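# Carry glass vial to window-side balance, shut its doors

## Task

Take the vial from the shelved bench by the door and set it upright on the pan of the balance that sits on the shelved bench by the window, then close every glass door of that balance. The task fails if the balance tips over, is shoved out of position, or has its pan overloaded; if the vial reaches the floor; or if the vial breaks, which a drop of more than a few centimetres or a hard hit will do. The parked cart, the pedal bin and the stool may be moved. At the end, release the vial and back the robot away, and the robot must be neither fallen over nor left leaning.

## Robot and tools

ROBOT. A Hello Robot Stretch 3 with one arm. The base (0.33 m long, 0.34 m wide) has two drive wheels: it can go forward or backward and spin in place about the point midway between the wheels, 0.05 m behind its front edge, but it cannot slide sideways. A lift rides up a mast, and the arm telescopes out toward the robot's right, so reaching further forward means driving. With the arm pulled in and the wrist folded, a spin sweeps a circle of about 0.28 m radius; an unfolded wrist reaches outside that.

FRAMES. Base frame: origin on the floor between the drive wheels, x ahead, y to the left, z up. hand_pose is given in it, at the point where the closed fingertips meet. The odometry frame is the base frame where the scene began; heading is positive to the left, within -3.142 to 3.142.

execute_actions. Argument actions: a list run in order (an empty list only returns the current state and images). Each action may hold robot, steps and until. steps is a count of control ticks, 1 to 450, at 30 per second (default 1); an action with only steps simply waits. robot is one of: a single command; a list of up to 8 commands and {"pause_s": s} waits (s at most 15) run one after another, each starting only when the previous one finished "done"; or {"stop": true}, which brakes everything and clears the queue. A command may contain:
- base: exactly one of translate_m (metres, an offset from where the base is when that command begins, positive forward, magnitude at most 1) or rotate_rad (radians, an offset turn, positive counter-clockwise seen from above, magnitude at most 3.2).
- joints: a single object of named absolute targets; joints left out keep their current targets. lift_m 0 to 1.1 (arm height on mast); arm_m 0 to 0.52 (extension); wrist_yaw_rad -1.345 to 4.42 (0 along the arm, positive swings toward the front, 3.0 is folded over the base); wrist_pitch_rad -1.57 to 0.451 (negative tips fingertips down); wrist_roll_rad -2.911 to 2.911 (0 fingers level side by side); gripper_m -0.089 to 0.179 (larger is wider; actual fingertip gap is about 0.007 less when nearly shut, 0.025 less when wide, and zero below 0.007); head_pan_rad -3.953 to 1.73 (0 ahead, positive left, -1.57 looks down the arm); head_tilt_rad -1.53 to 0.419 (negative looks down).
- contact_limits: {"arm_m": effort percent 1 to 100}, how hard the arm may push before it halts; applies until the arm's next command.
Motions run on after the call returns and while you think. A fresh command acts immediately, replacing goals it names and discarding any older queue. until ends an action early: {"robot": {"status": "ended"}} once nothing is moving and no queue runs; or comparisons such as {"robot": {"lift_m": [">", 0.3]}} on readings, goals, statuses, refusals, queue, queue_left; or {"any": {"status": "ended"}} when any single motion ends. If any value is out of range or malformed, the whole call is rejected and nothing runs.

zoom_image: camera (head_camera, nav_camera or wrist_camera) and region [x0, y0, x1, y1] in pixels of that camera's last image, origin top-left, at most 504 by 504.

finished_scene: scene, the number of the current scene. Call it only once all motion has settled and the goal holds; it cannot be reversed.

CAMERAS. head_camera and nav_camera are on the head and aim with head_pan_rad and head_tilt_rad; wrist_camera rides on the gripper. Each successful result carries one image per camera, taken when the call ends.

RESULT LINES. base_status and joint_status give each motion's state: moving, done, off_target (came to rest short and may still be pushing), contact_stop (halted by pushing; that joint then goes slack until commanded again), time_out, stopped, not_commanded, torque_fault (a wrist servo cut out for about 10 s and is limp). The bracket after base_status shows distance travelled and target, from wheel turns. joint_goals, measured_speeds, motor_effort (percent, peak since last result in brackets, positive pushes toward higher values, fairly noisy) follow. refusals, queue (idle, running, done, dropped, stopped) and queue_left describe command handling; lines starting refused: or dropped: explain why, counting from 0. on_its_own appears when the robot changed a goal itself, a joint is slack or off, a motor strains at rest, or base_tilt departs by 3 degrees or more from its starting value. lidar_m: 12 distances in 30-degree sectors starting straight ahead and going counter-clockwise (4th left, 7th behind, 10th right), in a plane 0.17 m up; it misses glass and low things. wrist_depth_mm and head_depth_mm are 7x7 median depth grids. base_odometry counts wheel turns, so slip looks like travel.

SPEED. Full base speed (0.30 m/s, 1.9 rad/s) only with lift_m under 0.30, arm_m under 0.03 and wrist_yaw_rad over 2.54; otherwise 0.10 m/s and 0.63 rad/s.

GRIPPING. Close to a gripper_m below the vial's width to hold it; lower means firmer, but the stall guard eases force when squeezed too hard. Open to at least 0.02 above the touching value to release. The reading and "done" do not prove a grasp: check images.

AVOID. Fold or unfold the wrist only with lift_m 0.32 to 0.95, wrist_pitch_rad -0.4 and roll near 0; with yaw below -0.4 keep pitch at -0.5 or lower. Pushing on something rigid with the gripper above about 0.45 m, pushing again after a contact_stop, driving while holding or hooking a fixed object, or snagging furniture (worst when reversing) can tip the robot. If it leans, reverse the last move in small steps, free the gripper, and drop lift_m near 0.2. Use low arm contact limits near the balance and its doors, lower the vial gently onto the pan rather than dropping it, never carry it over open floor low or loosely, and avoid hard wrist pushes that trigger servo faults. Loose objects may occasionally get nudged by outside forces. Before finishing, open the gripper, withdraw, and wait for every motion to end.

Each tool is called after "Request:" as name(argument=value, ...) on one line, values as JSON.

## Session

Request:
execute_actions(actions=[])

Scene clock: 0.00 s.
robot.base_odometry: x=+0.000 y=+0.000 heading=+0.000 (m, m, rad; robot's odometry frame)
robot.turned_by_wheels: +0.000 (rad since the last result)
robot.turned_by_imu: +0.000 (rad since the last result)
robot.base_tilt: forward=+0.3 right=-2.2 (deg)
robot.lidar_m: 1.82 1.76 2.46 1.68 1.67 1.88 1.73 1.59 1.91 1.03 1.03 1.18
robot.head_depth_mm: 2124 2699 2707 2727 2751 2765 2261 / 2151 2610 2639 2656 2671 2729 2221 / 2132 2508 2557 2547 2594 1804 2044 / 2134 2475 2466 2473 2474 2443 2222 / 2132 2375 2382 2397 2346 2379 2235 / 2166 2330 2315 2351 2300 2369 2203 / 2163 2259 2243 2286 2233 2305 2194
robot.base_status: not_commanded
robot.joint_positions: lift_m=+0.468 arm_m=+0.002 wrist_yaw_rad=+3.086 wrist_pitch_rad=-0.516 wrist_roll_rad=-0.017 gripper_m=+0.037 head_pan_rad=-0.001 head_tilt_rad=-0.022
robot.joint_goals: lift_m=+0.468 arm_m=+0.002 wrist_yaw_rad=+3.086 wrist_pitch_rad=-0.516 wrist_roll_rad=-0.017 gripper_m=+0.037 head_pan_rad=-0.001 head_tilt_rad=-0.022
robot.joint_status: lift_m=not_commanded arm_m=not_commanded wrist_yaw_rad=not_commanded wrist_pitch_rad=not_commanded wrist_roll_rad=not_commanded gripper_m=not_commanded head_pan_rad=not_commanded head_tilt_rad=not_commanded
robot.measured_speeds: translate_m=+0.000 rotate_rad=+0.000 lift_m=+0.000 arm_m=+0.000 wrist_yaw_rad=+0.000 wrist_pitch_rad=+0.000 wrist_roll_rad=+0.000 head_pan_rad=+0.000 head_tilt_rad=+0.000
robot: refusals=0 queue=idle queue_left=0
robot.motor_effort: left_wheel=+0 right_wheel=+0 lift_m=+40 arm_m=+0 wrist_yaw_rad=+1 wrist_pitch_rad=+4 wrist_roll_rad=+0 gripper_m=+0 head_pan_rad=+1 head_tilt_rad=+2 (%)
robot.hand_pose: x=-0.0094 y=+0.0633 z=+0.4598 quat_wxyz=(+0.198, +0.682, +0.163, +0.684) (m; robot's base frame)
robot.wrist_depth_mm: - - - - - - - / - - - - - - - / - - - - - - - / 898 864 869 872 866 875 843 / 737 746 722 730 734 725 732 / 640 618 629 626 611 626 623 / 561 560 - - 551 555 554
pictures: head_camera (sideways: a quarter turn clockwise sets it upright), nav_camera (sideways: a quarter turn counterclockwise sets it upright), wrist_camera
Images, in order (width x height): head_camera 896x504, nav_camera 672x504, wrist_camera 644x364.

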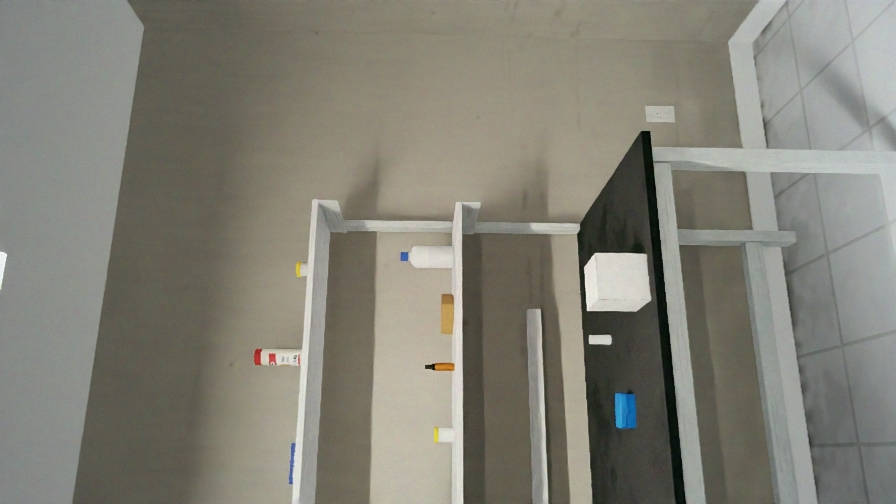

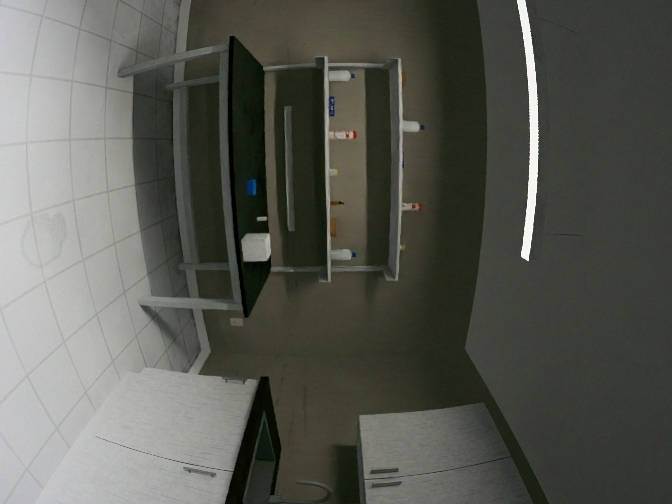

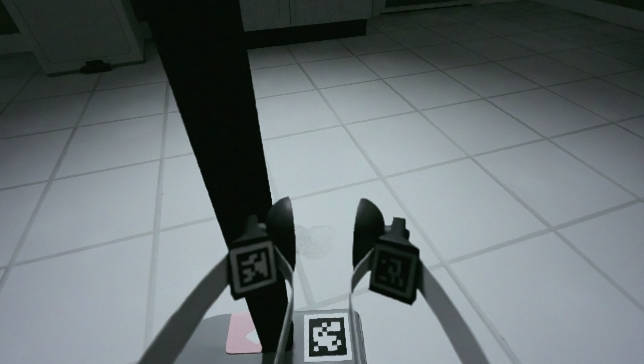

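Request:
execute_actions(actions=[{"robot":{"joints":{"head_pan_rad":1.5,"head_tilt_rad":-0.3,"lift_m":0.28,"wrist_pitch_rad":-0.4}},"steps":200,"until":{"robot":{"status":"ended"}}}])

Request:
execute_actions(actions=[{"robot":{"joints":{"head_pan_rad":-2.9}},"steps":200,"until":{"robot":{"status":"ended"}}}])

Scene clock: 4.23 s.
robot.base_odometry: x=+0.000 y=+0.000 heading=+0.000 (m, m, rad; robot's odometry frame)
robot.turned_by_wheels: +0.000 (rad since the last result)
robot.turned_by_imu: -0.001 (rad since the last result)
robot.base_tilt: forward=+0.3 right=-2.0 (deg)
robot.lidar_m: 1.83 1.76 2.45 1.68 1.67 1.88 1.72 1.59 1.91 1.03 1.03 1.18
robot.head_depth_mm: 2209 2327 2511 2665 2751 2006 1569 / 2141 2242 2374 2583 2606 2008 1560 / 1635 2158 2265 2451 2513 1984 1569 / 1559 1655 1745 1829 1967 1970 1565 / 1512 1588 1678 1782 1882 1939 1560 / 1454 1543 1616 1708 1809 1891 1558 / 1412 1483 1547 1641 1729 1824 1557
robot.base_status: not_commanded
robot.joint_positions: lift_m=+0.280 arm_m=+0.002 wrist_yaw_rad=+3.086 wrist_pitch_rad=-0.420 wrist_roll_rad=-0.017 gripper_m=+0.037 head_pan_rad=+1.493 head_tilt_rad=-0.296
robot.joint_goals: lift_m=+0.280 arm_m=+0.002 wrist_yaw_rad=+3.086 wrist_pitch_rad=-0.400 wrist_roll_rad=-0.017 gripper_m=+0.037 head_pan_rad=+1.500 head_tilt_rad=-0.300
robot.joint_status: lift_m=done arm_m=not_commanded wrist_yaw_rad=not_commanded wrist_pitch_rad=done wrist_roll_rad=not_commanded gripper_m=not_commanded head_pan_rad=done head_tilt_rad=done
robot.measured_speeds: translate_m=+0.000 rotate_rad=+0.000 lift_m=+0.000 arm_m=+0.000 wrist_yaw_rad=+0.000 wrist_pitch_rad=+0.000 wrist_roll_rad=+0.000 head_pan_rad=+0.000 head_tilt_rad=+0.000
robot: refusals=0 queue=done queue_left=0
robot.motor_effort: left_wheel=+0(0) right_wheel=+0(0) lift_m=+28(38) arm_m=+0(0) wrist_yaw_rad=+0(1) wrist_pitch_rad=+6(7) wrist_roll_rad=+0(0) gripper_m=+0(0) head_pan_rad=+4(41) head_tilt_rad=-2(24) (%)
robot.hand_pose: x=-0.0087 y=+0.0764 z=+0.2925 quat_wxyz=(+0.166, +0.689, +0.130, +0.693) (m; robot's base frame)
robot.wrist_depth_mm: - - - - - - - / - - - - - - - / 879 865 - 861 877 854 846 / 678 677 - 677 665 669 672 / 560 552 549 547 549 542 538 / 472 494 - - 464 462 460 / 416 - - - 405 402 400
pictures: head_camera (sideways: a quarter turn clockwise sets it upright), nav_camera (sideways: a quarter turn counterclockwise sets it upright), wrist_camera
Images, in order (width x height): head_camera 896x504, nav_camera 672x504, wrist_camera 644x364.

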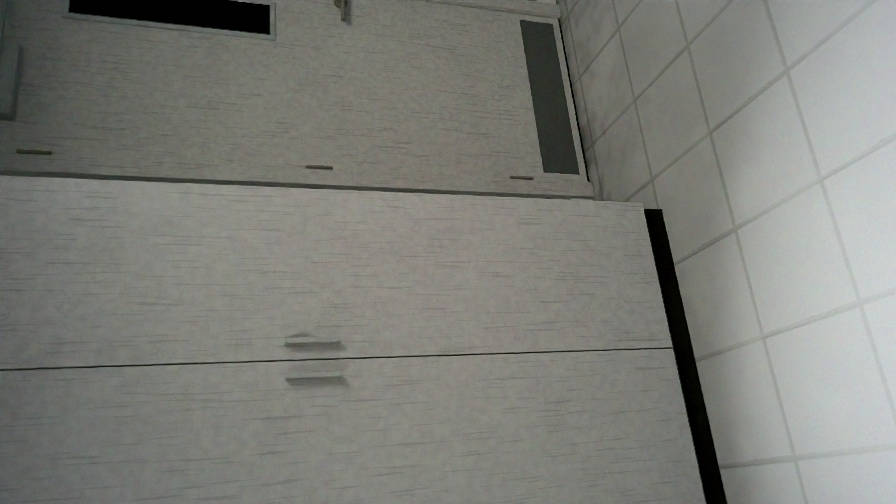

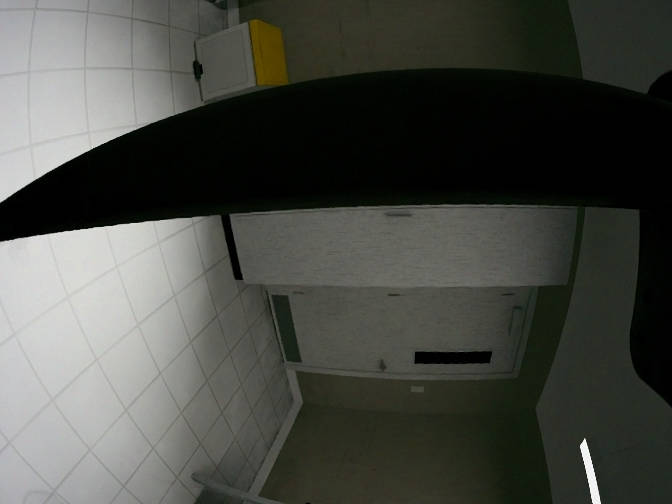

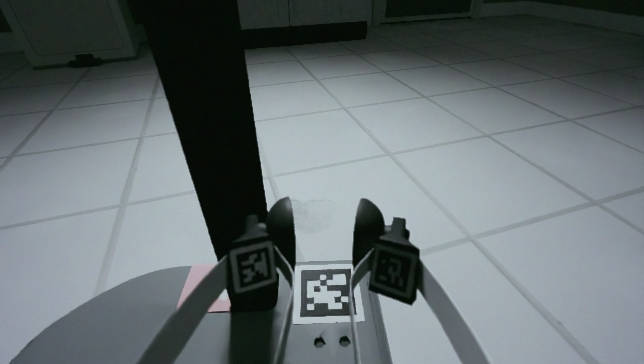

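Scene clock: 6.60 s.
robot.base_odometry: x=+0.000 y=+0.000 heading=+0.000 (m, m, rad; robot's odometry frame)
robot.turned_by_wheels: +0.000 (rad since the last result)
robot.turned_by_imu: -0.001 (rad since the last result)
robot.base_tilt: forward=+0.4 right=-2.1 (deg)
robot.lidar_m: 1.83 1.76 2.46 1.67 1.67 1.88 1.72 1.60 1.91 1.03 1.03 1.17
robot.head_depth_mm: 2082 2171 2290 2463 2536 2004 1591 / 2053 2160 2254 2432 2528 2005 1574 / 2055 2152 2255 2002 2471 1963 1572 / 2056 2156 2205 2391 2474 1999 1564 / 2040 2141 2185 2408 2506 1970 1548 / 2015 2119 1814 1622 2368 1917 1556 / 2040 2150 2278 2415 2471 1974 1554
robot.base_status: not_commanded
robot.joint_positions: lift_m=+0.280 arm_m=+0.002 wrist_yaw_rad=+3.086 wrist_pitch_rad=-0.420 wrist_roll_rad=-0.017 gripper_m=+0.037 head_pan_rad=-2.893 head_tilt_rad=-0.296
robot.joint_goals: lift_m=+0.280 arm_m=+0.002 wrist_yaw_rad=+3.086 wrist_pitch_rad=-0.400 wrist_roll_rad=-0.017 gripper_m=+0.037 head_pan_rad=-2.900 head_tilt_rad=-0.300
robot.joint_status: lift_m=done arm_m=not_commanded wrist_yaw_rad=not_commanded wrist_pitch_rad=done wrist_roll_rad=not_commanded gripper_m=not_commanded head_pan_rad=done head_tilt_rad=done
robot.measured_speeds: translate_m=+0.000 rotate_rad=+0.000 lift_m=+0.000 arm_m=+0.000 wrist_yaw_rad=+0.000 wrist_pitch_rad=+0.000 wrist_roll_rad=+0.000 head_pan_rad=+0.000 head_tilt_rad=+0.000
robot: refusals=0 queue=done queue_left=0
robot.motor_effort: left_wheel=+0(1) right_wheel=+0(0) lift_m=+28(28) arm_m=+0(1) wrist_yaw_rad=+0(0) wrist_pitch_rad=+6(6) wrist_roll_rad=+0(0) gripper_m=+1(1) head_pan_rad=-3(41) head_tilt_rad=-2(1) (%)
robot.hand_pose: x=-0.0087 y=+0.0764 z=+0.2925 quat_wxyz=(+0.166, +0.689, +0.130, +0.693) (m; robot's base frame)
robot.wrist_depth_mm: - - - - - - - / - - - - - - - / 875 871 - 883 866 841 876 / 700 687 - 686 685 672 666 / 551 560 552 548 569 545 541 / 466 506 - - 462 466 458 / 417 - - - 395 405 407
pictures: head_camera (sideways: a quarter turn clockwise sets it upright), nav_camera (sideways: a quarter turn counterclockwise sets it upright), wrist_camera
Images, in order (width x height): head_camera 896x504, nav_camera 672x504, wrist_camera 644x364.

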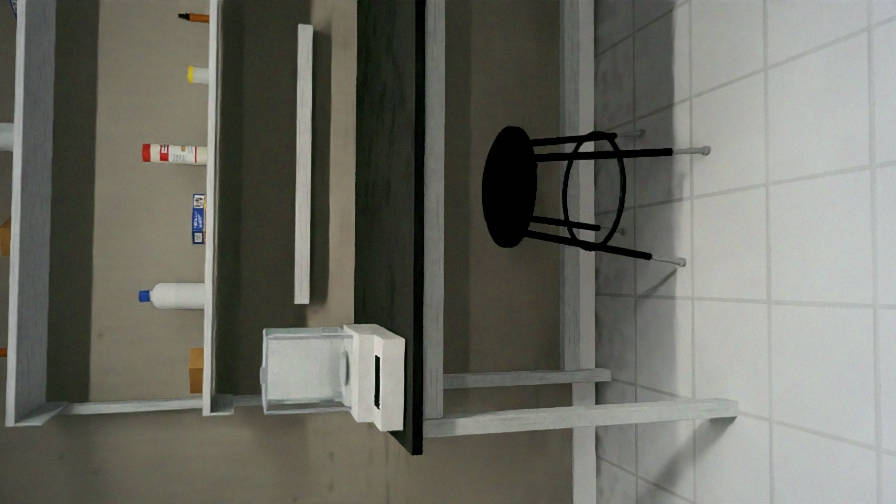

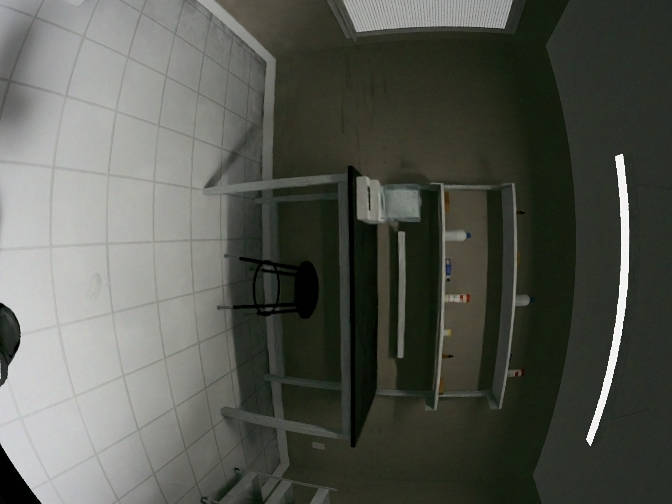

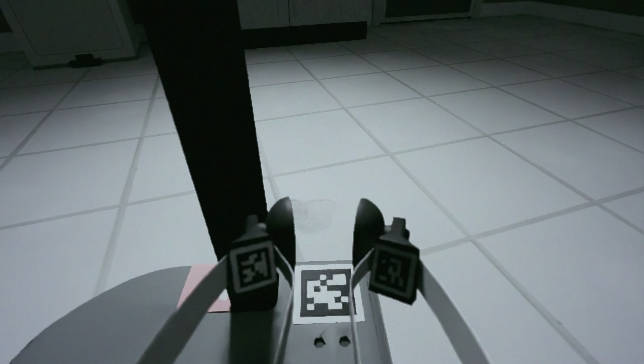

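Request:
execute_actions(actions=[{"robot":[{"base":{"rotate_rad":-2.316},"joints":{"head_pan_rad":-1.4,"head_tilt_rad":-0.55}},{"base":{"translate_m":1}},{"base":{"translate_m":0.86}},{"base":{"rotate_rad":-0.535}},{"joints":{"lift_m":0.9}},{"joints":{"wrist_yaw_rad":0}},{"joints":{"wrist_pitch_rad":0,"gripper_m":0}}],"steps":450},{"steps":450,"until":{"robot":{"status":"ended"}}}])

Scene clock: 32.77 s.
robot.base_odometry: x=-1.261 y=-1.367 heading=-2.851 (m, m, rad; robot's odometry frame)
robot.turned_by_wheels: -2.851 (rad since the last result)
robot.turned_by_imu: -2.858 (rad since the last result)
robot.base_tilt: forward=+0.3 right=-2.1 (deg)
robot.lidar_m: 0.76 0.80 0.67 0.66 0.68 0.96 1.12 3.57 2.76 0.61 0.89 0.79
robot.head_depth_mm: 2596 2727 2940 2477 1917 1550 1346 / 2663 2802 1192 801 1758 - - / 2672 1833 1037 675 759 863 1017 / 2733 1836 772 688 1716 1533 1292 / 2230 1625 724 702 1822 1521 1298 / 1720 770 732 717 1764 1528 1284 / 1432 687 909 755 1643 1489 1284
robot.base_status: done (rotate_rad -0.5349 of -0.5350)
robot.joint_positions: lift_m=+0.900 arm_m=+0.002 wrist_yaw_rad=+0.003 wrist_pitch_rad=-0.024 wrist_roll_rad=-0.017 gripper_m=+0.000 head_pan_rad=-1.407 head_tilt_rad=-0.544
robot.joint_goals: lift_m=+0.900 arm_m=+0.002 wrist_yaw_rad=+0.000 wrist_pitch_rad=+0.000 wrist_roll_rad=-0.017 gripper_m=+0.000 head_pan_rad=-1.400 head_tilt_rad=-0.550
robot.joint_status: lift_m=done arm_m=not_commanded wrist_yaw_rad=done wrist_pitch_rad=done wrist_roll_rad=not_commanded gripper_m=done head_pan_rad=done head_tilt_rad=done
robot.measured_speeds: translate_m=+0.000 rotate_rad=+0.000 lift_m=+0.000 arm_m=+0.000 wrist_yaw_rad=+0.000 wrist_pitch_rad=+0.000 wrist_roll_rad=+0.000 head_pan_rad=+0.000 head_tilt_rad=+0.000
robot: refusals=0 queue=done queue_left=0
robot.motor_effort: left_wheel=+1(10) right_wheel=-2(9) lift_m=+50(53) arm_m=+0(0) wrist_yaw_rad=-2(4) wrist_pitch_rad=+7(7) wrist_roll_rad=+0(0) gripper_m=-2(80) head_pan_rad=+3(39) head_tilt_rad=-3(26) (%)
robot.hand_pose: x=-0.0208 y=-0.4031 z=+1.0082 quat_wxyz=(+0.713, +0.010, -0.701, -0.008) (m; robot's base frame)
robot.wrist_depth_mm: 753 492 - - - - - / 754 493 - - - - - / 804 473 - - - - - / 543 413 404 565 - - - / 413 381 382 - - - - / 780 - 418 417 - - - / 878 - - - - - -
pictures: head_camera (sideways: a quarter turn clockwise sets it upright), nav_camera (sideways: a quarter turn counterclockwise sets it upright), wrist_camera
Images, in order (width x height): head_camera 896x504, nav_camera 672x504, wrist_camera 644x364.

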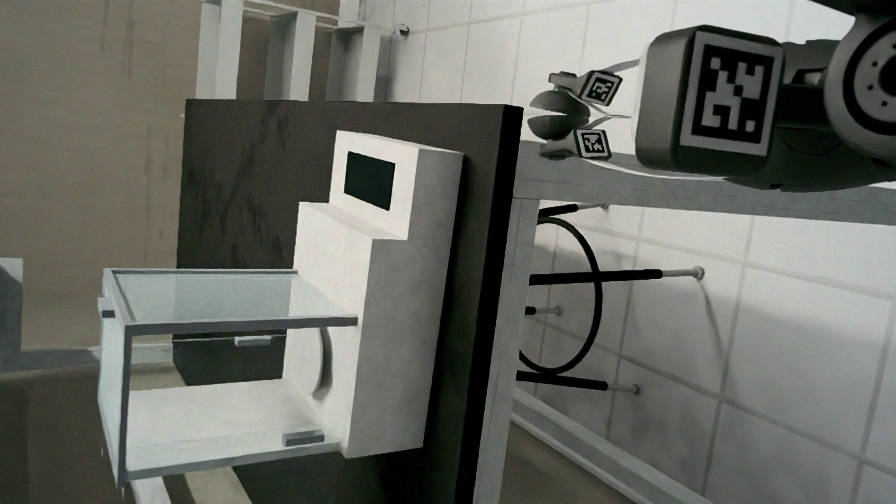

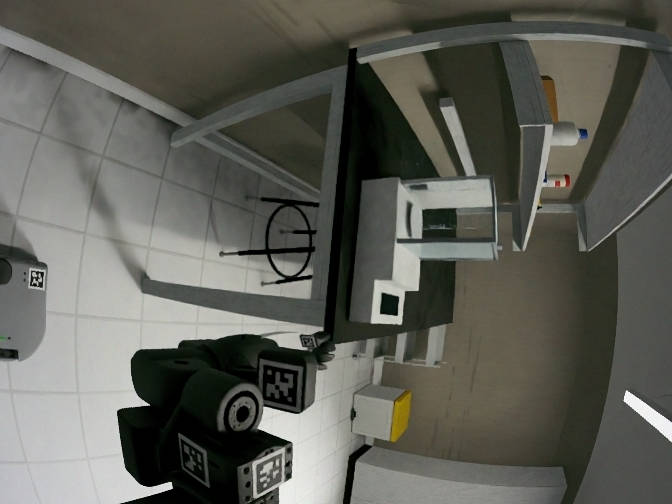

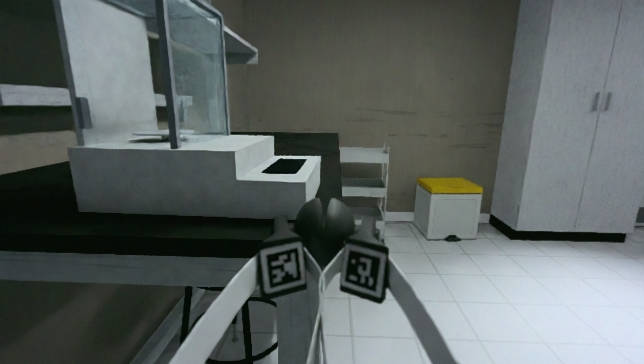

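Request:
execute_actions(actions=[{"robot":[{"base":{"translate_m":-0.36},"joints":{"wrist_yaw_rad":1.57,"lift_m":0.97,"head_pan_rad":-1.2,"head_tilt_rad":-0.45}},{"base":{"rotate_rad":1.57}},{"base":{"translate_m":-1}},{"base":{"translate_m":-0.2}},{"joints":{"arm_m":0.45}}],"steps":450},{"steps":450,"until":{"robot":{"status":"ended"}}}])

Scene clock: 60.73 s.
robot.base_odometry: x=-1.259 y=-0.114 heading=-1.281 (m, m, rad; robot's odometry frame)
robot.turned_by_wheels: +1.570 (rad since the last result)
robot.turned_by_imu: +1.571 (rad since the last result)
robot.base_tilt: forward=+0.4 right=-2.1 (deg)
robot.lidar_m: 1.85 1.48 1.82 2.90 2.01 1.52 1.34 0.90 0.48 0.57 1.02 0.64
robot.head_depth_mm: 890 956 1013 780 631 496 409 / 921 991 1077 819 627 495 408 / 953 1028 1102 812 626 493 418 / 988 1069 1154 854 624 491 439 / 1001 1098 1147 749 623 490 1304 / 880 699 726 664 620 489 1330 / 834 1165 793 631 570 503 1357
robot.base_status: done (translate_m -0.2000 of -0.2000)
robot.joint_positions: lift_m=+0.970 arm_m=+0.450 wrist_yaw_rad=+1.568 wrist_pitch_rad=-0.022 wrist_roll_rad=-0.017 gripper_m=+0.000 head_pan_rad=-1.207 head_tilt_rad=-0.458
robot.joint_goals: lift_m=+0.970 arm_m=+0.450 wrist_yaw_rad=+1.570 wrist_pitch_rad=+0.000 wrist_roll_rad=-0.017 gripper_m=+0.000 head_pan_rad=-1.200 head_tilt_rad=-0.450
robot.joint_status: lift_m=done arm_m=done wrist_yaw_rad=done wrist_pitch_rad=done wrist_roll_rad=not_commanded gripper_m=done head_pan_rad=done head_tilt_rad=done
robot.measured_speeds: translate_m=+0.000 rotate_rad=+0.000 lift_m=+0.000 arm_m=+0.000 wrist_yaw_rad=+0.000 wrist_pitch_rad=+0.000 wrist_roll_rad=+0.000 head_pan_rad=+0.000 head_tilt_rad=+0.000
robot: refusals=0 queue=done queue_left=0
robot.motor_effort: left_wheel=-2(6) right_wheel=+2(6) lift_m=+51(50) arm_m=+2(2) wrist_yaw_rad=+1(5) wrist_pitch_rad=+7(7) wrist_roll_rad=+0(0) gripper_m=-2(2) head_pan_rad=+3(17) head_tilt_rad=+4(16) (%)
robot.hand_pose: x=+0.2343 y=-0.5953 z=+1.0786 quat_wxyz=(+0.511, +0.501, -0.490, +0.498) (m; robot's base frame)
robot.wrist_depth_mm: - - - - - 898 594 / - - - - - 896 590 / - - - - - 902 487 / - - - - - 908 502 / - - 311 - 515 756 508 / - 300 288 286 395 393 396 / 318 304 294 294 290 307 308
pictures: head_camera (sideways: a quarter turn clockwise sets it upright), nav_camera (sideways: a quarter turn counterclockwise sets it upright), wrist_camera
Images, in order (width x height): head_camera 896x504, nav_camera 672x504, wrist_camera 644x364.

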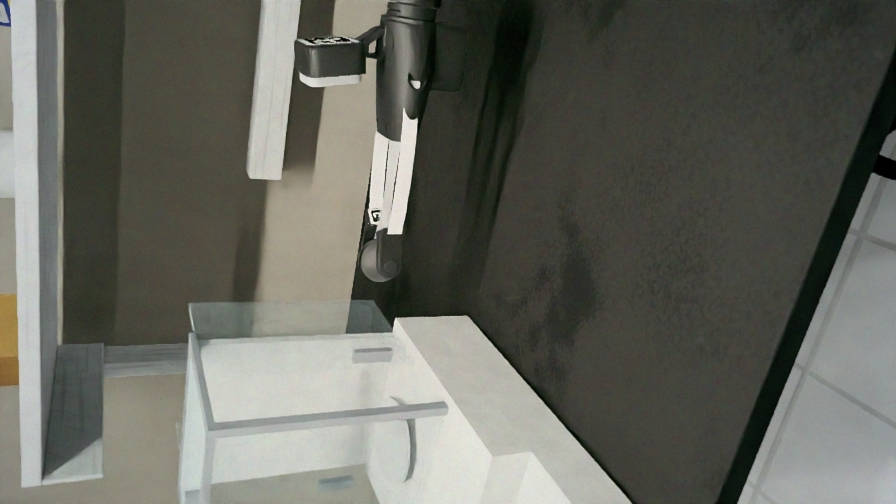

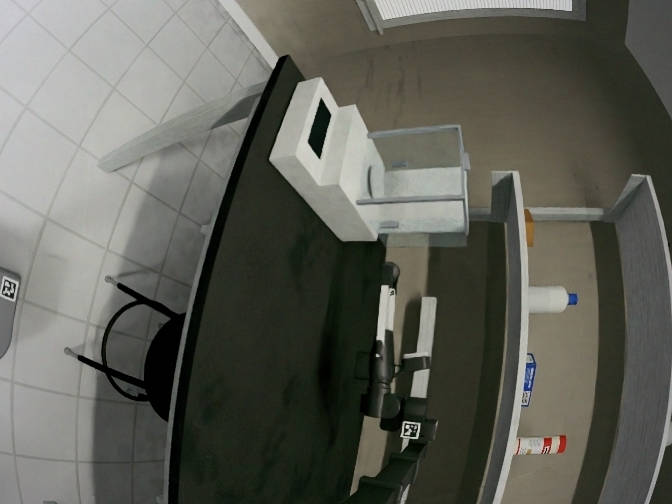

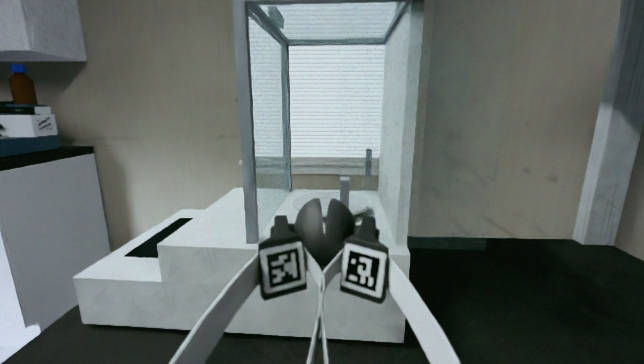

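Request:
execute_actions(actions=[{"robot":{"base":{"translate_m":0.05},"joints":{"arm_m":0.47,"gripper_m":0.045,"head_pan_rad":-1.1}},"steps":450,"until":{"robot":{"status":"ended"}}}])

Request:
zoom_image(camera="head_camera", region=[160,100,520,400])

Scene clock: 64.93 s.
robot.base_odometry: x=-1.245 y=-0.162 heading=-1.281 (m, m, rad; robot's odometry frame)
robot.turned_by_wheels: +0.000 (rad since the last result)
robot.turned_by_imu: -0.001 (rad since the last result)
robot.base_tilt: forward=+0.4 right=-2.1 (deg)
robot.lidar_m: 1.80 1.44 1.74 2.91 2.09 1.57 1.39 0.94 0.49 0.57 1.02 0.60
robot.head_depth_mm: 904 973 1039 819 630 496 409 / 943 1019 1088 820 627 496 408 / 986 1077 1151 814 625 494 430 / 923 682 708 699 625 492 1273 / 813 727 757 617 578 492 1336 / 1156 1237 1378 635 545 504 1351 / 1223 1322 1468 645 549 538 1295
robot.base_status: done (translate_m +0.0500 of +0.0500)
robot.joint_positions: lift_m=+0.970 arm_m=+0.470 wrist_yaw_rad=+1.568 wrist_pitch_rad=-0.022 wrist_roll_rad=-0.017 gripper_m=+0.045 head_pan_rad=-1.107 head_tilt_rad=-0.458
robot.joint_goals: lift_m=+0.970 arm_m=+0.470 wrist_yaw_rad=+1.570 wrist_pitch_rad=+0.000 wrist_roll_rad=-0.017 gripper_m=+0.045 head_pan_rad=-1.100 head_tilt_rad=-0.450
robot.joint_status: lift_m=done arm_m=done wrist_yaw_rad=done wrist_pitch_rad=done wrist_roll_rad=not_commanded gripper_m=done head_pan_rad=done head_tilt_rad=done
robot.measured_speeds: translate_m=+0.000 rotate_rad=+0.000 lift_m=+0.000 arm_m=+0.000 wrist_yaw_rad=+0.000 wrist_pitch_rad=+0.000 wrist_roll_rad=+0.000 head_pan_rad=+0.000 head_tilt_rad=+0.000
robot: refusals=0 queue=done queue_left=0
robot.motor_effort: left_wheel=-2(4) right_wheel=+2(7) lift_m=+51(51) arm_m=+2(4) wrist_yaw_rad=+2(1) wrist_pitch_rad=+7(7) wrist_roll_rad=+0(0) gripper_m=+0(80) head_pan_rad=+3(13) head_tilt_rad=+5(4) (%)
robot.hand_pose: x=+0.2343 y=-0.6153 z=+1.0786 quat_wxyz=(+0.511, +0.501, -0.490, +0.498) (m; robot's base frame)
robot.wrist_depth_mm: - - - - - 869 563 / - - - - - 899 554 / - - - - - 844 566 / - - - - - 837 562 / - 433 253 288 - 781 476 / 305 240 237 230 353 401 393 / 255 252 244 237 297 309 307
pictures: head_camera (sideways: a quarter turn clockwise sets it upright), nav_camera (sideways: a quarter turn counterclockwise sets it upright), wrist_camera
Images, in order (width x height): head_camera 896x504, nav_camera 672x504, wrist_camera 644x364.

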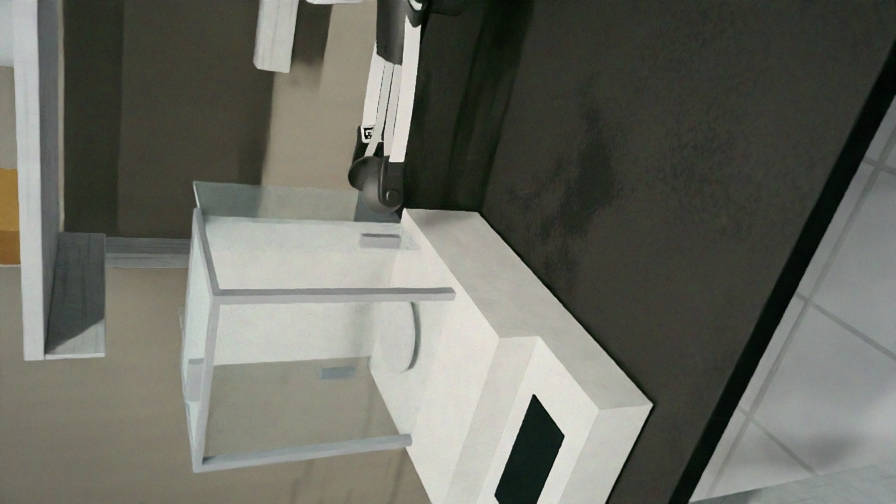

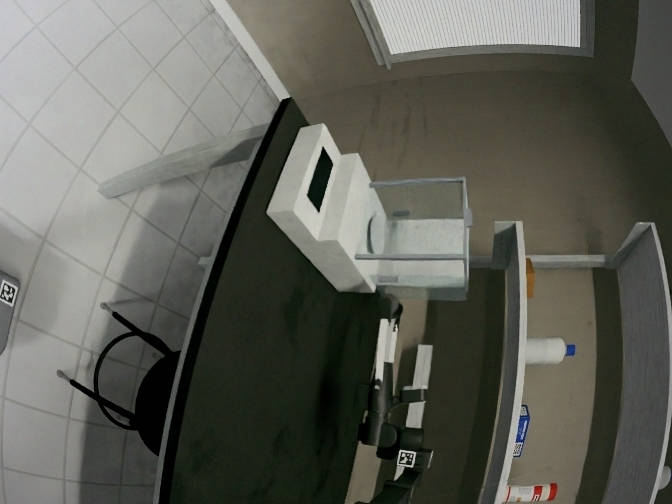

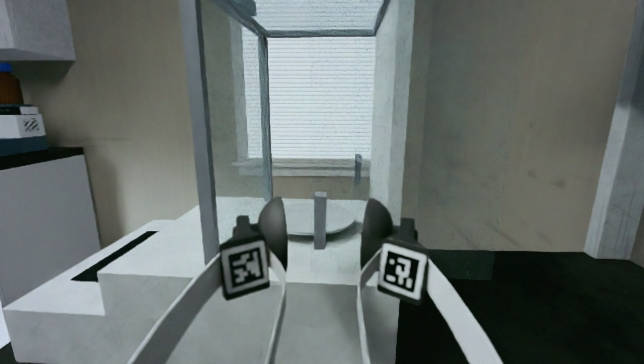

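Region (160, 100, 520, 400) of head_camera's 896x504 image, scaled by 1.400, with more detail than that image has.

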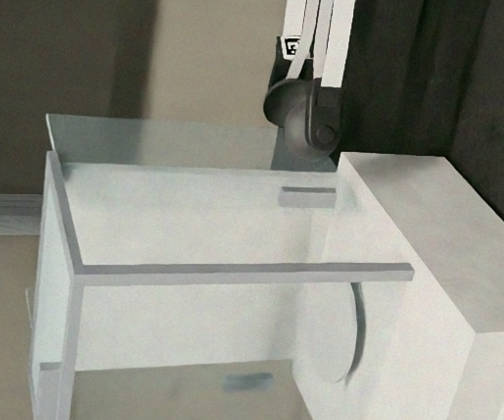

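Request:
execute_actions(actions=[{"robot":[{"base":{"translate_m":0.042}},{"joints":{"arm_m":0.43},"contact_limits":{"arm_m":12}}],"steps":450,"until":{"robot":{"status":"ended"}}}])

Scene clock: 68.40 s.
robot.base_odometry: x=-1.233 y=-0.202 heading=-1.281 (m, m, rad; robot's odometry frame)
robot.turned_by_wheels: +0.000 (rad since the last result)
robot.turned_by_imu: -0.001 (rad since the last result)
robot.base_tilt: forward=+0.3 right=-2.2 (deg)
robot.lidar_m: 1.76 1.40 1.69 2.91 2.14 1.61 1.43 0.98 0.51 0.56 1.02 0.56
robot.head_depth_mm: 905 977 1044 780 632 495 409 / 940 1021 1094 813 628 494 409 / 988 1049 1094 738 626 492 429 / 866 685 702 633 602 491 1274 / 1060 1136 764 635 546 489 1330 / 1155 1244 1351 633 524 505 1360 / 1216 1336 1469 1537 553 539 767
robot.base_status: done (translate_m +0.0420 of +0.0420)
robot.joint_positions: lift_m=+0.970 arm_m=+0.430 wrist_yaw_rad=+1.568 wrist_pitch_rad=-0.022 wrist_roll_rad=-0.017 gripper_m=+0.045 head_pan_rad=-1.107 head_tilt_rad=-0.458
robot.joint_goals: lift_m=+0.970 arm_m=+0.430 wrist_yaw_rad=+1.570 wrist_pitch_rad=+0.000 wrist_roll_rad=-0.017 gripper_m=+0.045 head_pan_rad=-1.100 head_tilt_rad=-0.450
robot.joint_status: lift_m=done arm_m=done wrist_yaw_rad=done wrist_pitch_rad=done wrist_roll_rad=not_commanded gripper_m=done head_pan_rad=done head_tilt_rad=done
robot.measured_speeds: translate_m=+0.000 rotate_rad=+0.000 lift_m=+0.000 arm_m=+0.000 wrist_yaw_rad=+0.000 wrist_pitch_rad=+0.000 wrist_roll_rad=+0.000 head_pan_rad=+0.000 head_tilt_rad=+0.000
robot: refusals=0 queue=done queue_left=0
robot.motor_effort: left_wheel=-2(4) right_wheel=+2(7) lift_m=+51(51) arm_m=-3(2) wrist_yaw_rad=+2(1) wrist_pitch_rad=+7(7) wrist_roll_rad=+0(0) gripper_m=-1(1) head_pan_rad=+3(3) head_tilt_rad=+4(4) (%)
robot.contact_limits: arm_m 12 (drawing in: default 18, maximum 29; extending or still: default 24, maximum 40)
robot.hand_pose: x=+0.2343 y=-0.5762 z=+1.0786 quat_wxyz=(+0.511, +0.500, -0.491, +0.498) (m; robot's base frame)
robot.wrist_depth_mm: - - - - 313 192 608 / - - - - - 787 609 / - - - - 332 760 629 / - - - - 327 795 602 / - - 326 279 236 802 600 / - 244 203 224 205 392 396 / 229 204 196 191 188 306 310
pictures: head_camera (sideways: a quarter turn clockwise sets it upright), nav_camera (sideways: a quarter turn counterclockwise sets it upright), wrist_camera
Images, in order (width x height): head_camera 896x504, nav_camera 672x504, wrist_camera 644x364.

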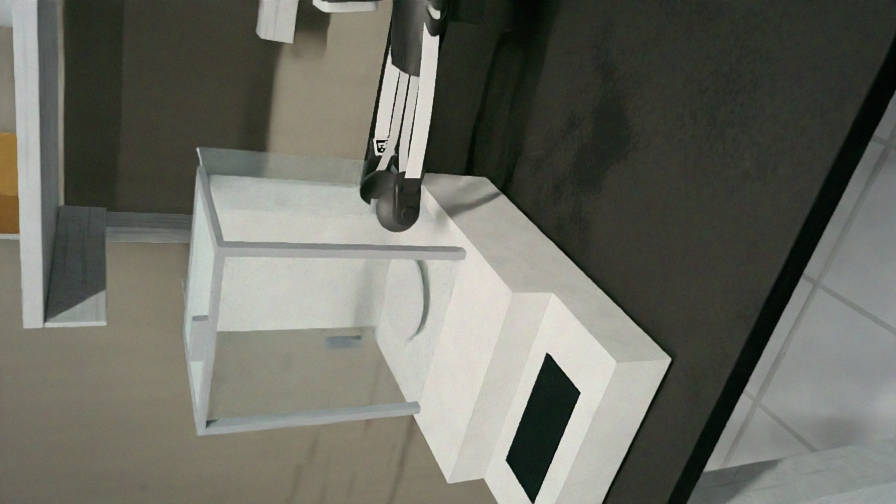

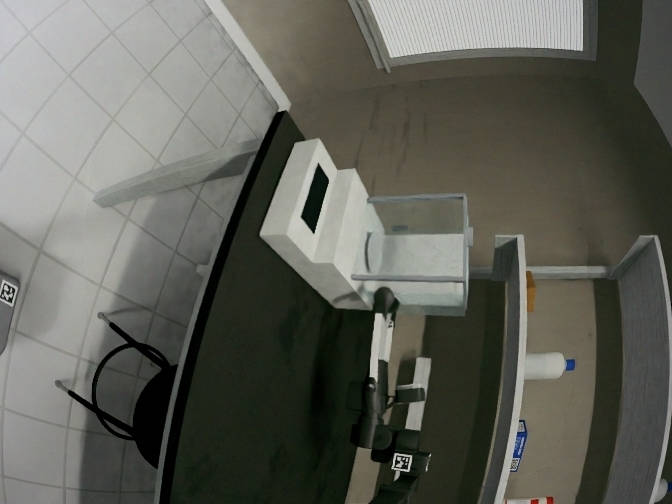

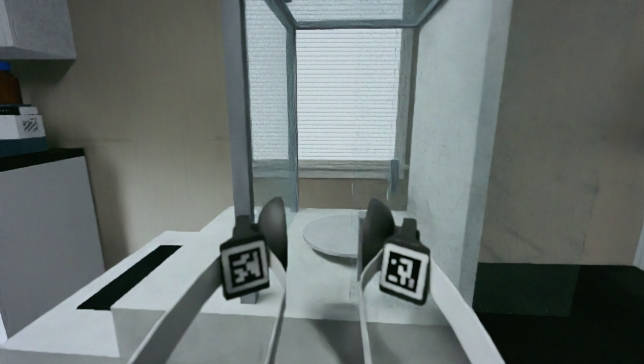

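Moving. The door angles slightly away, so advance a little.

Request:
execute_actions(actions=[{"robot":[{"base":{"translate_m":0.004},"joints":{"arm_m":0.385},"contact_limits":{"arm_m":8}},{"base":{"translate_m":0.003}},{"joints":{"arm_m":0.366},"contact_limits":{"arm_m":8}}],"steps":450,"until":{"robot":{"status":"ended"}}}])

Scene clock: 72.20 s.
robot.base_odometry: x=-1.231 y=-0.209 heading=-1.281 (m, m, rad; robot's odometry frame)
robot.turned_by_wheels: +0.000 (rad since the last result)
robot.turned_by_imu: -0.001 (rad since the last result)
robot.base_tilt: forward=+0.4 right=-2.1 (deg)
robot.lidar_m: 1.75 1.40 1.67 2.92 2.15 1.61 1.43 0.99 0.51 0.56 1.02 0.56
robot.head_depth_mm: 907 973 1043 967 630 495 410 / 941 1023 1089 777 628 494 418 / 979 1048 700 737 626 493 440 / 856 684 702 608 584 493 1300 / 1088 1129 1261 635 545 492 1328 / 1154 1240 1353 631 525 504 1364 / 1218 1337 1467 1568 555 539 757
robot.base_status: done (translate_m +0.0030 of +0.0030)
robot.joint_positions: lift_m=+0.970 arm_m=+0.366 wrist_yaw_rad=+1.567 wrist_pitch_rad=-0.022 wrist_roll_rad=-0.017 gripper_m=+0.045 head_pan_rad=-1.107 head_tilt_rad=-0.458
robot.joint_goals: lift_m=+0.970 arm_m=+0.366 wrist_yaw_rad=+1.570 wrist_pitch_rad=+0.000 wrist_roll_rad=-0.017 gripper_m=+0.045 head_pan_rad=-1.100 head_tilt_rad=-0.450
robot.joint_status: lift_m=done arm_m=done wrist_yaw_rad=done wrist_pitch_rad=done wrist_roll_rad=not_commanded gripper_m=done head_pan_rad=done head_tilt_rad=done
robot.measured_speeds: translate_m=+0.000 rotate_rad=+0.000 lift_m=+0.000 arm_m=+0.000 wrist_yaw_rad=+0.000 wrist_pitch_rad=+0.000 wrist_roll_rad=+0.000 head_pan_rad=+0.000 head_tilt_rad=+0.000
robot: refusals=0 queue=done queue_left=0
robot.motor_effort: left_wheel=-2(5) right_wheel=+3(10) lift_m=+51(51) arm_m=-4(5) wrist_yaw_rad=+2(2) wrist_pitch_rad=+7(7) wrist_roll_rad=+0(0) gripper_m=+0(1) head_pan_rad=+3(3) head_tilt_rad=+4(5) (%)
robot.contact_limits: arm_m 8 (drawing in: default 18, maximum 29; extending or still: default 24, maximum 40)
robot.hand_pose: x=+0.2343 y=-0.5122 z=+1.0786 quat_wxyz=(+0.511, +0.500, -0.491, +0.498) (m; robot's base frame)
robot.wrist_depth_mm: - - - - - 268 171 / - - - - - 265 179 / - - - - - 266 187 / - - - - - 266 189 / - - - 288 307 257 199 / - - 209 211 210 223 359 / - 225 195 190 184 181 281
pictures: head_camera (sideways: a quarter turn clockwise sets it upright), nav_camera (sideways: a quarter turn counterclockwise sets it upright), wrist_camera
Images, in order (width x height): head_camera 896x504, nav_camera 672x504, wrist_camera 644x364.

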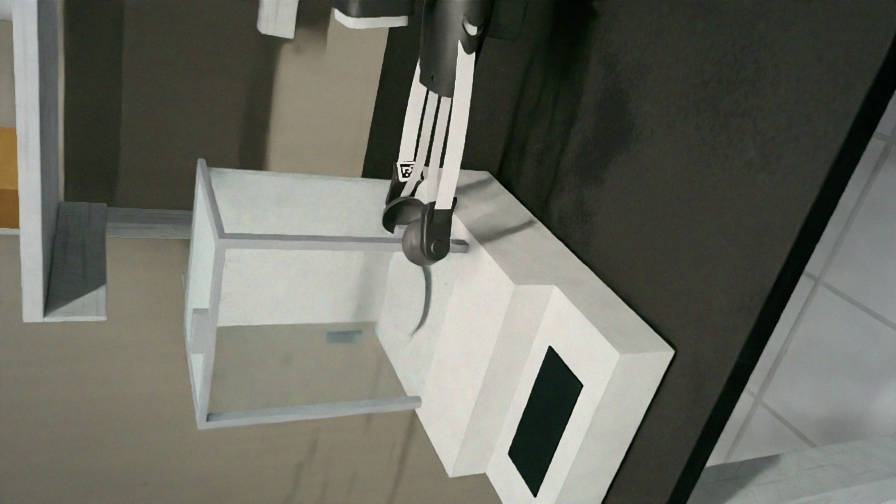

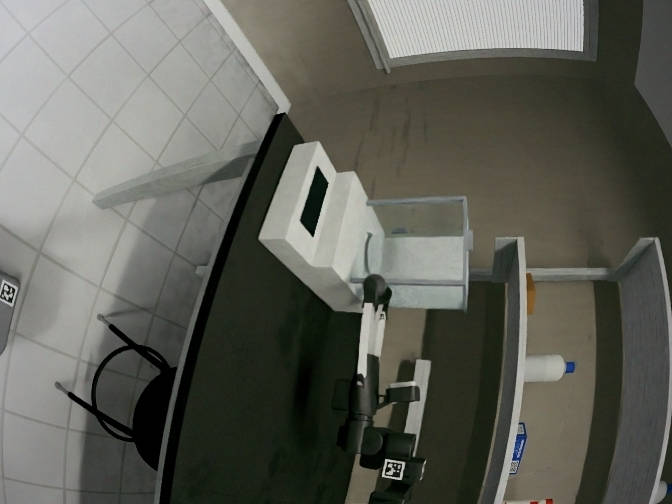

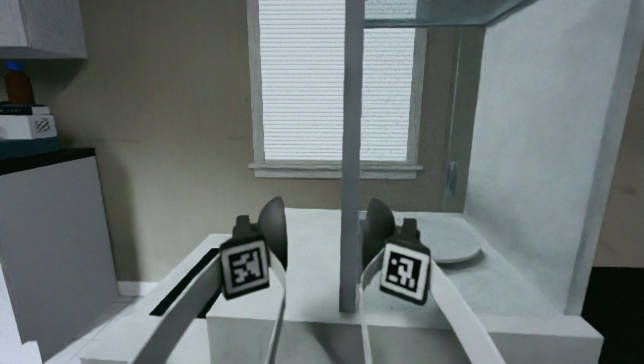

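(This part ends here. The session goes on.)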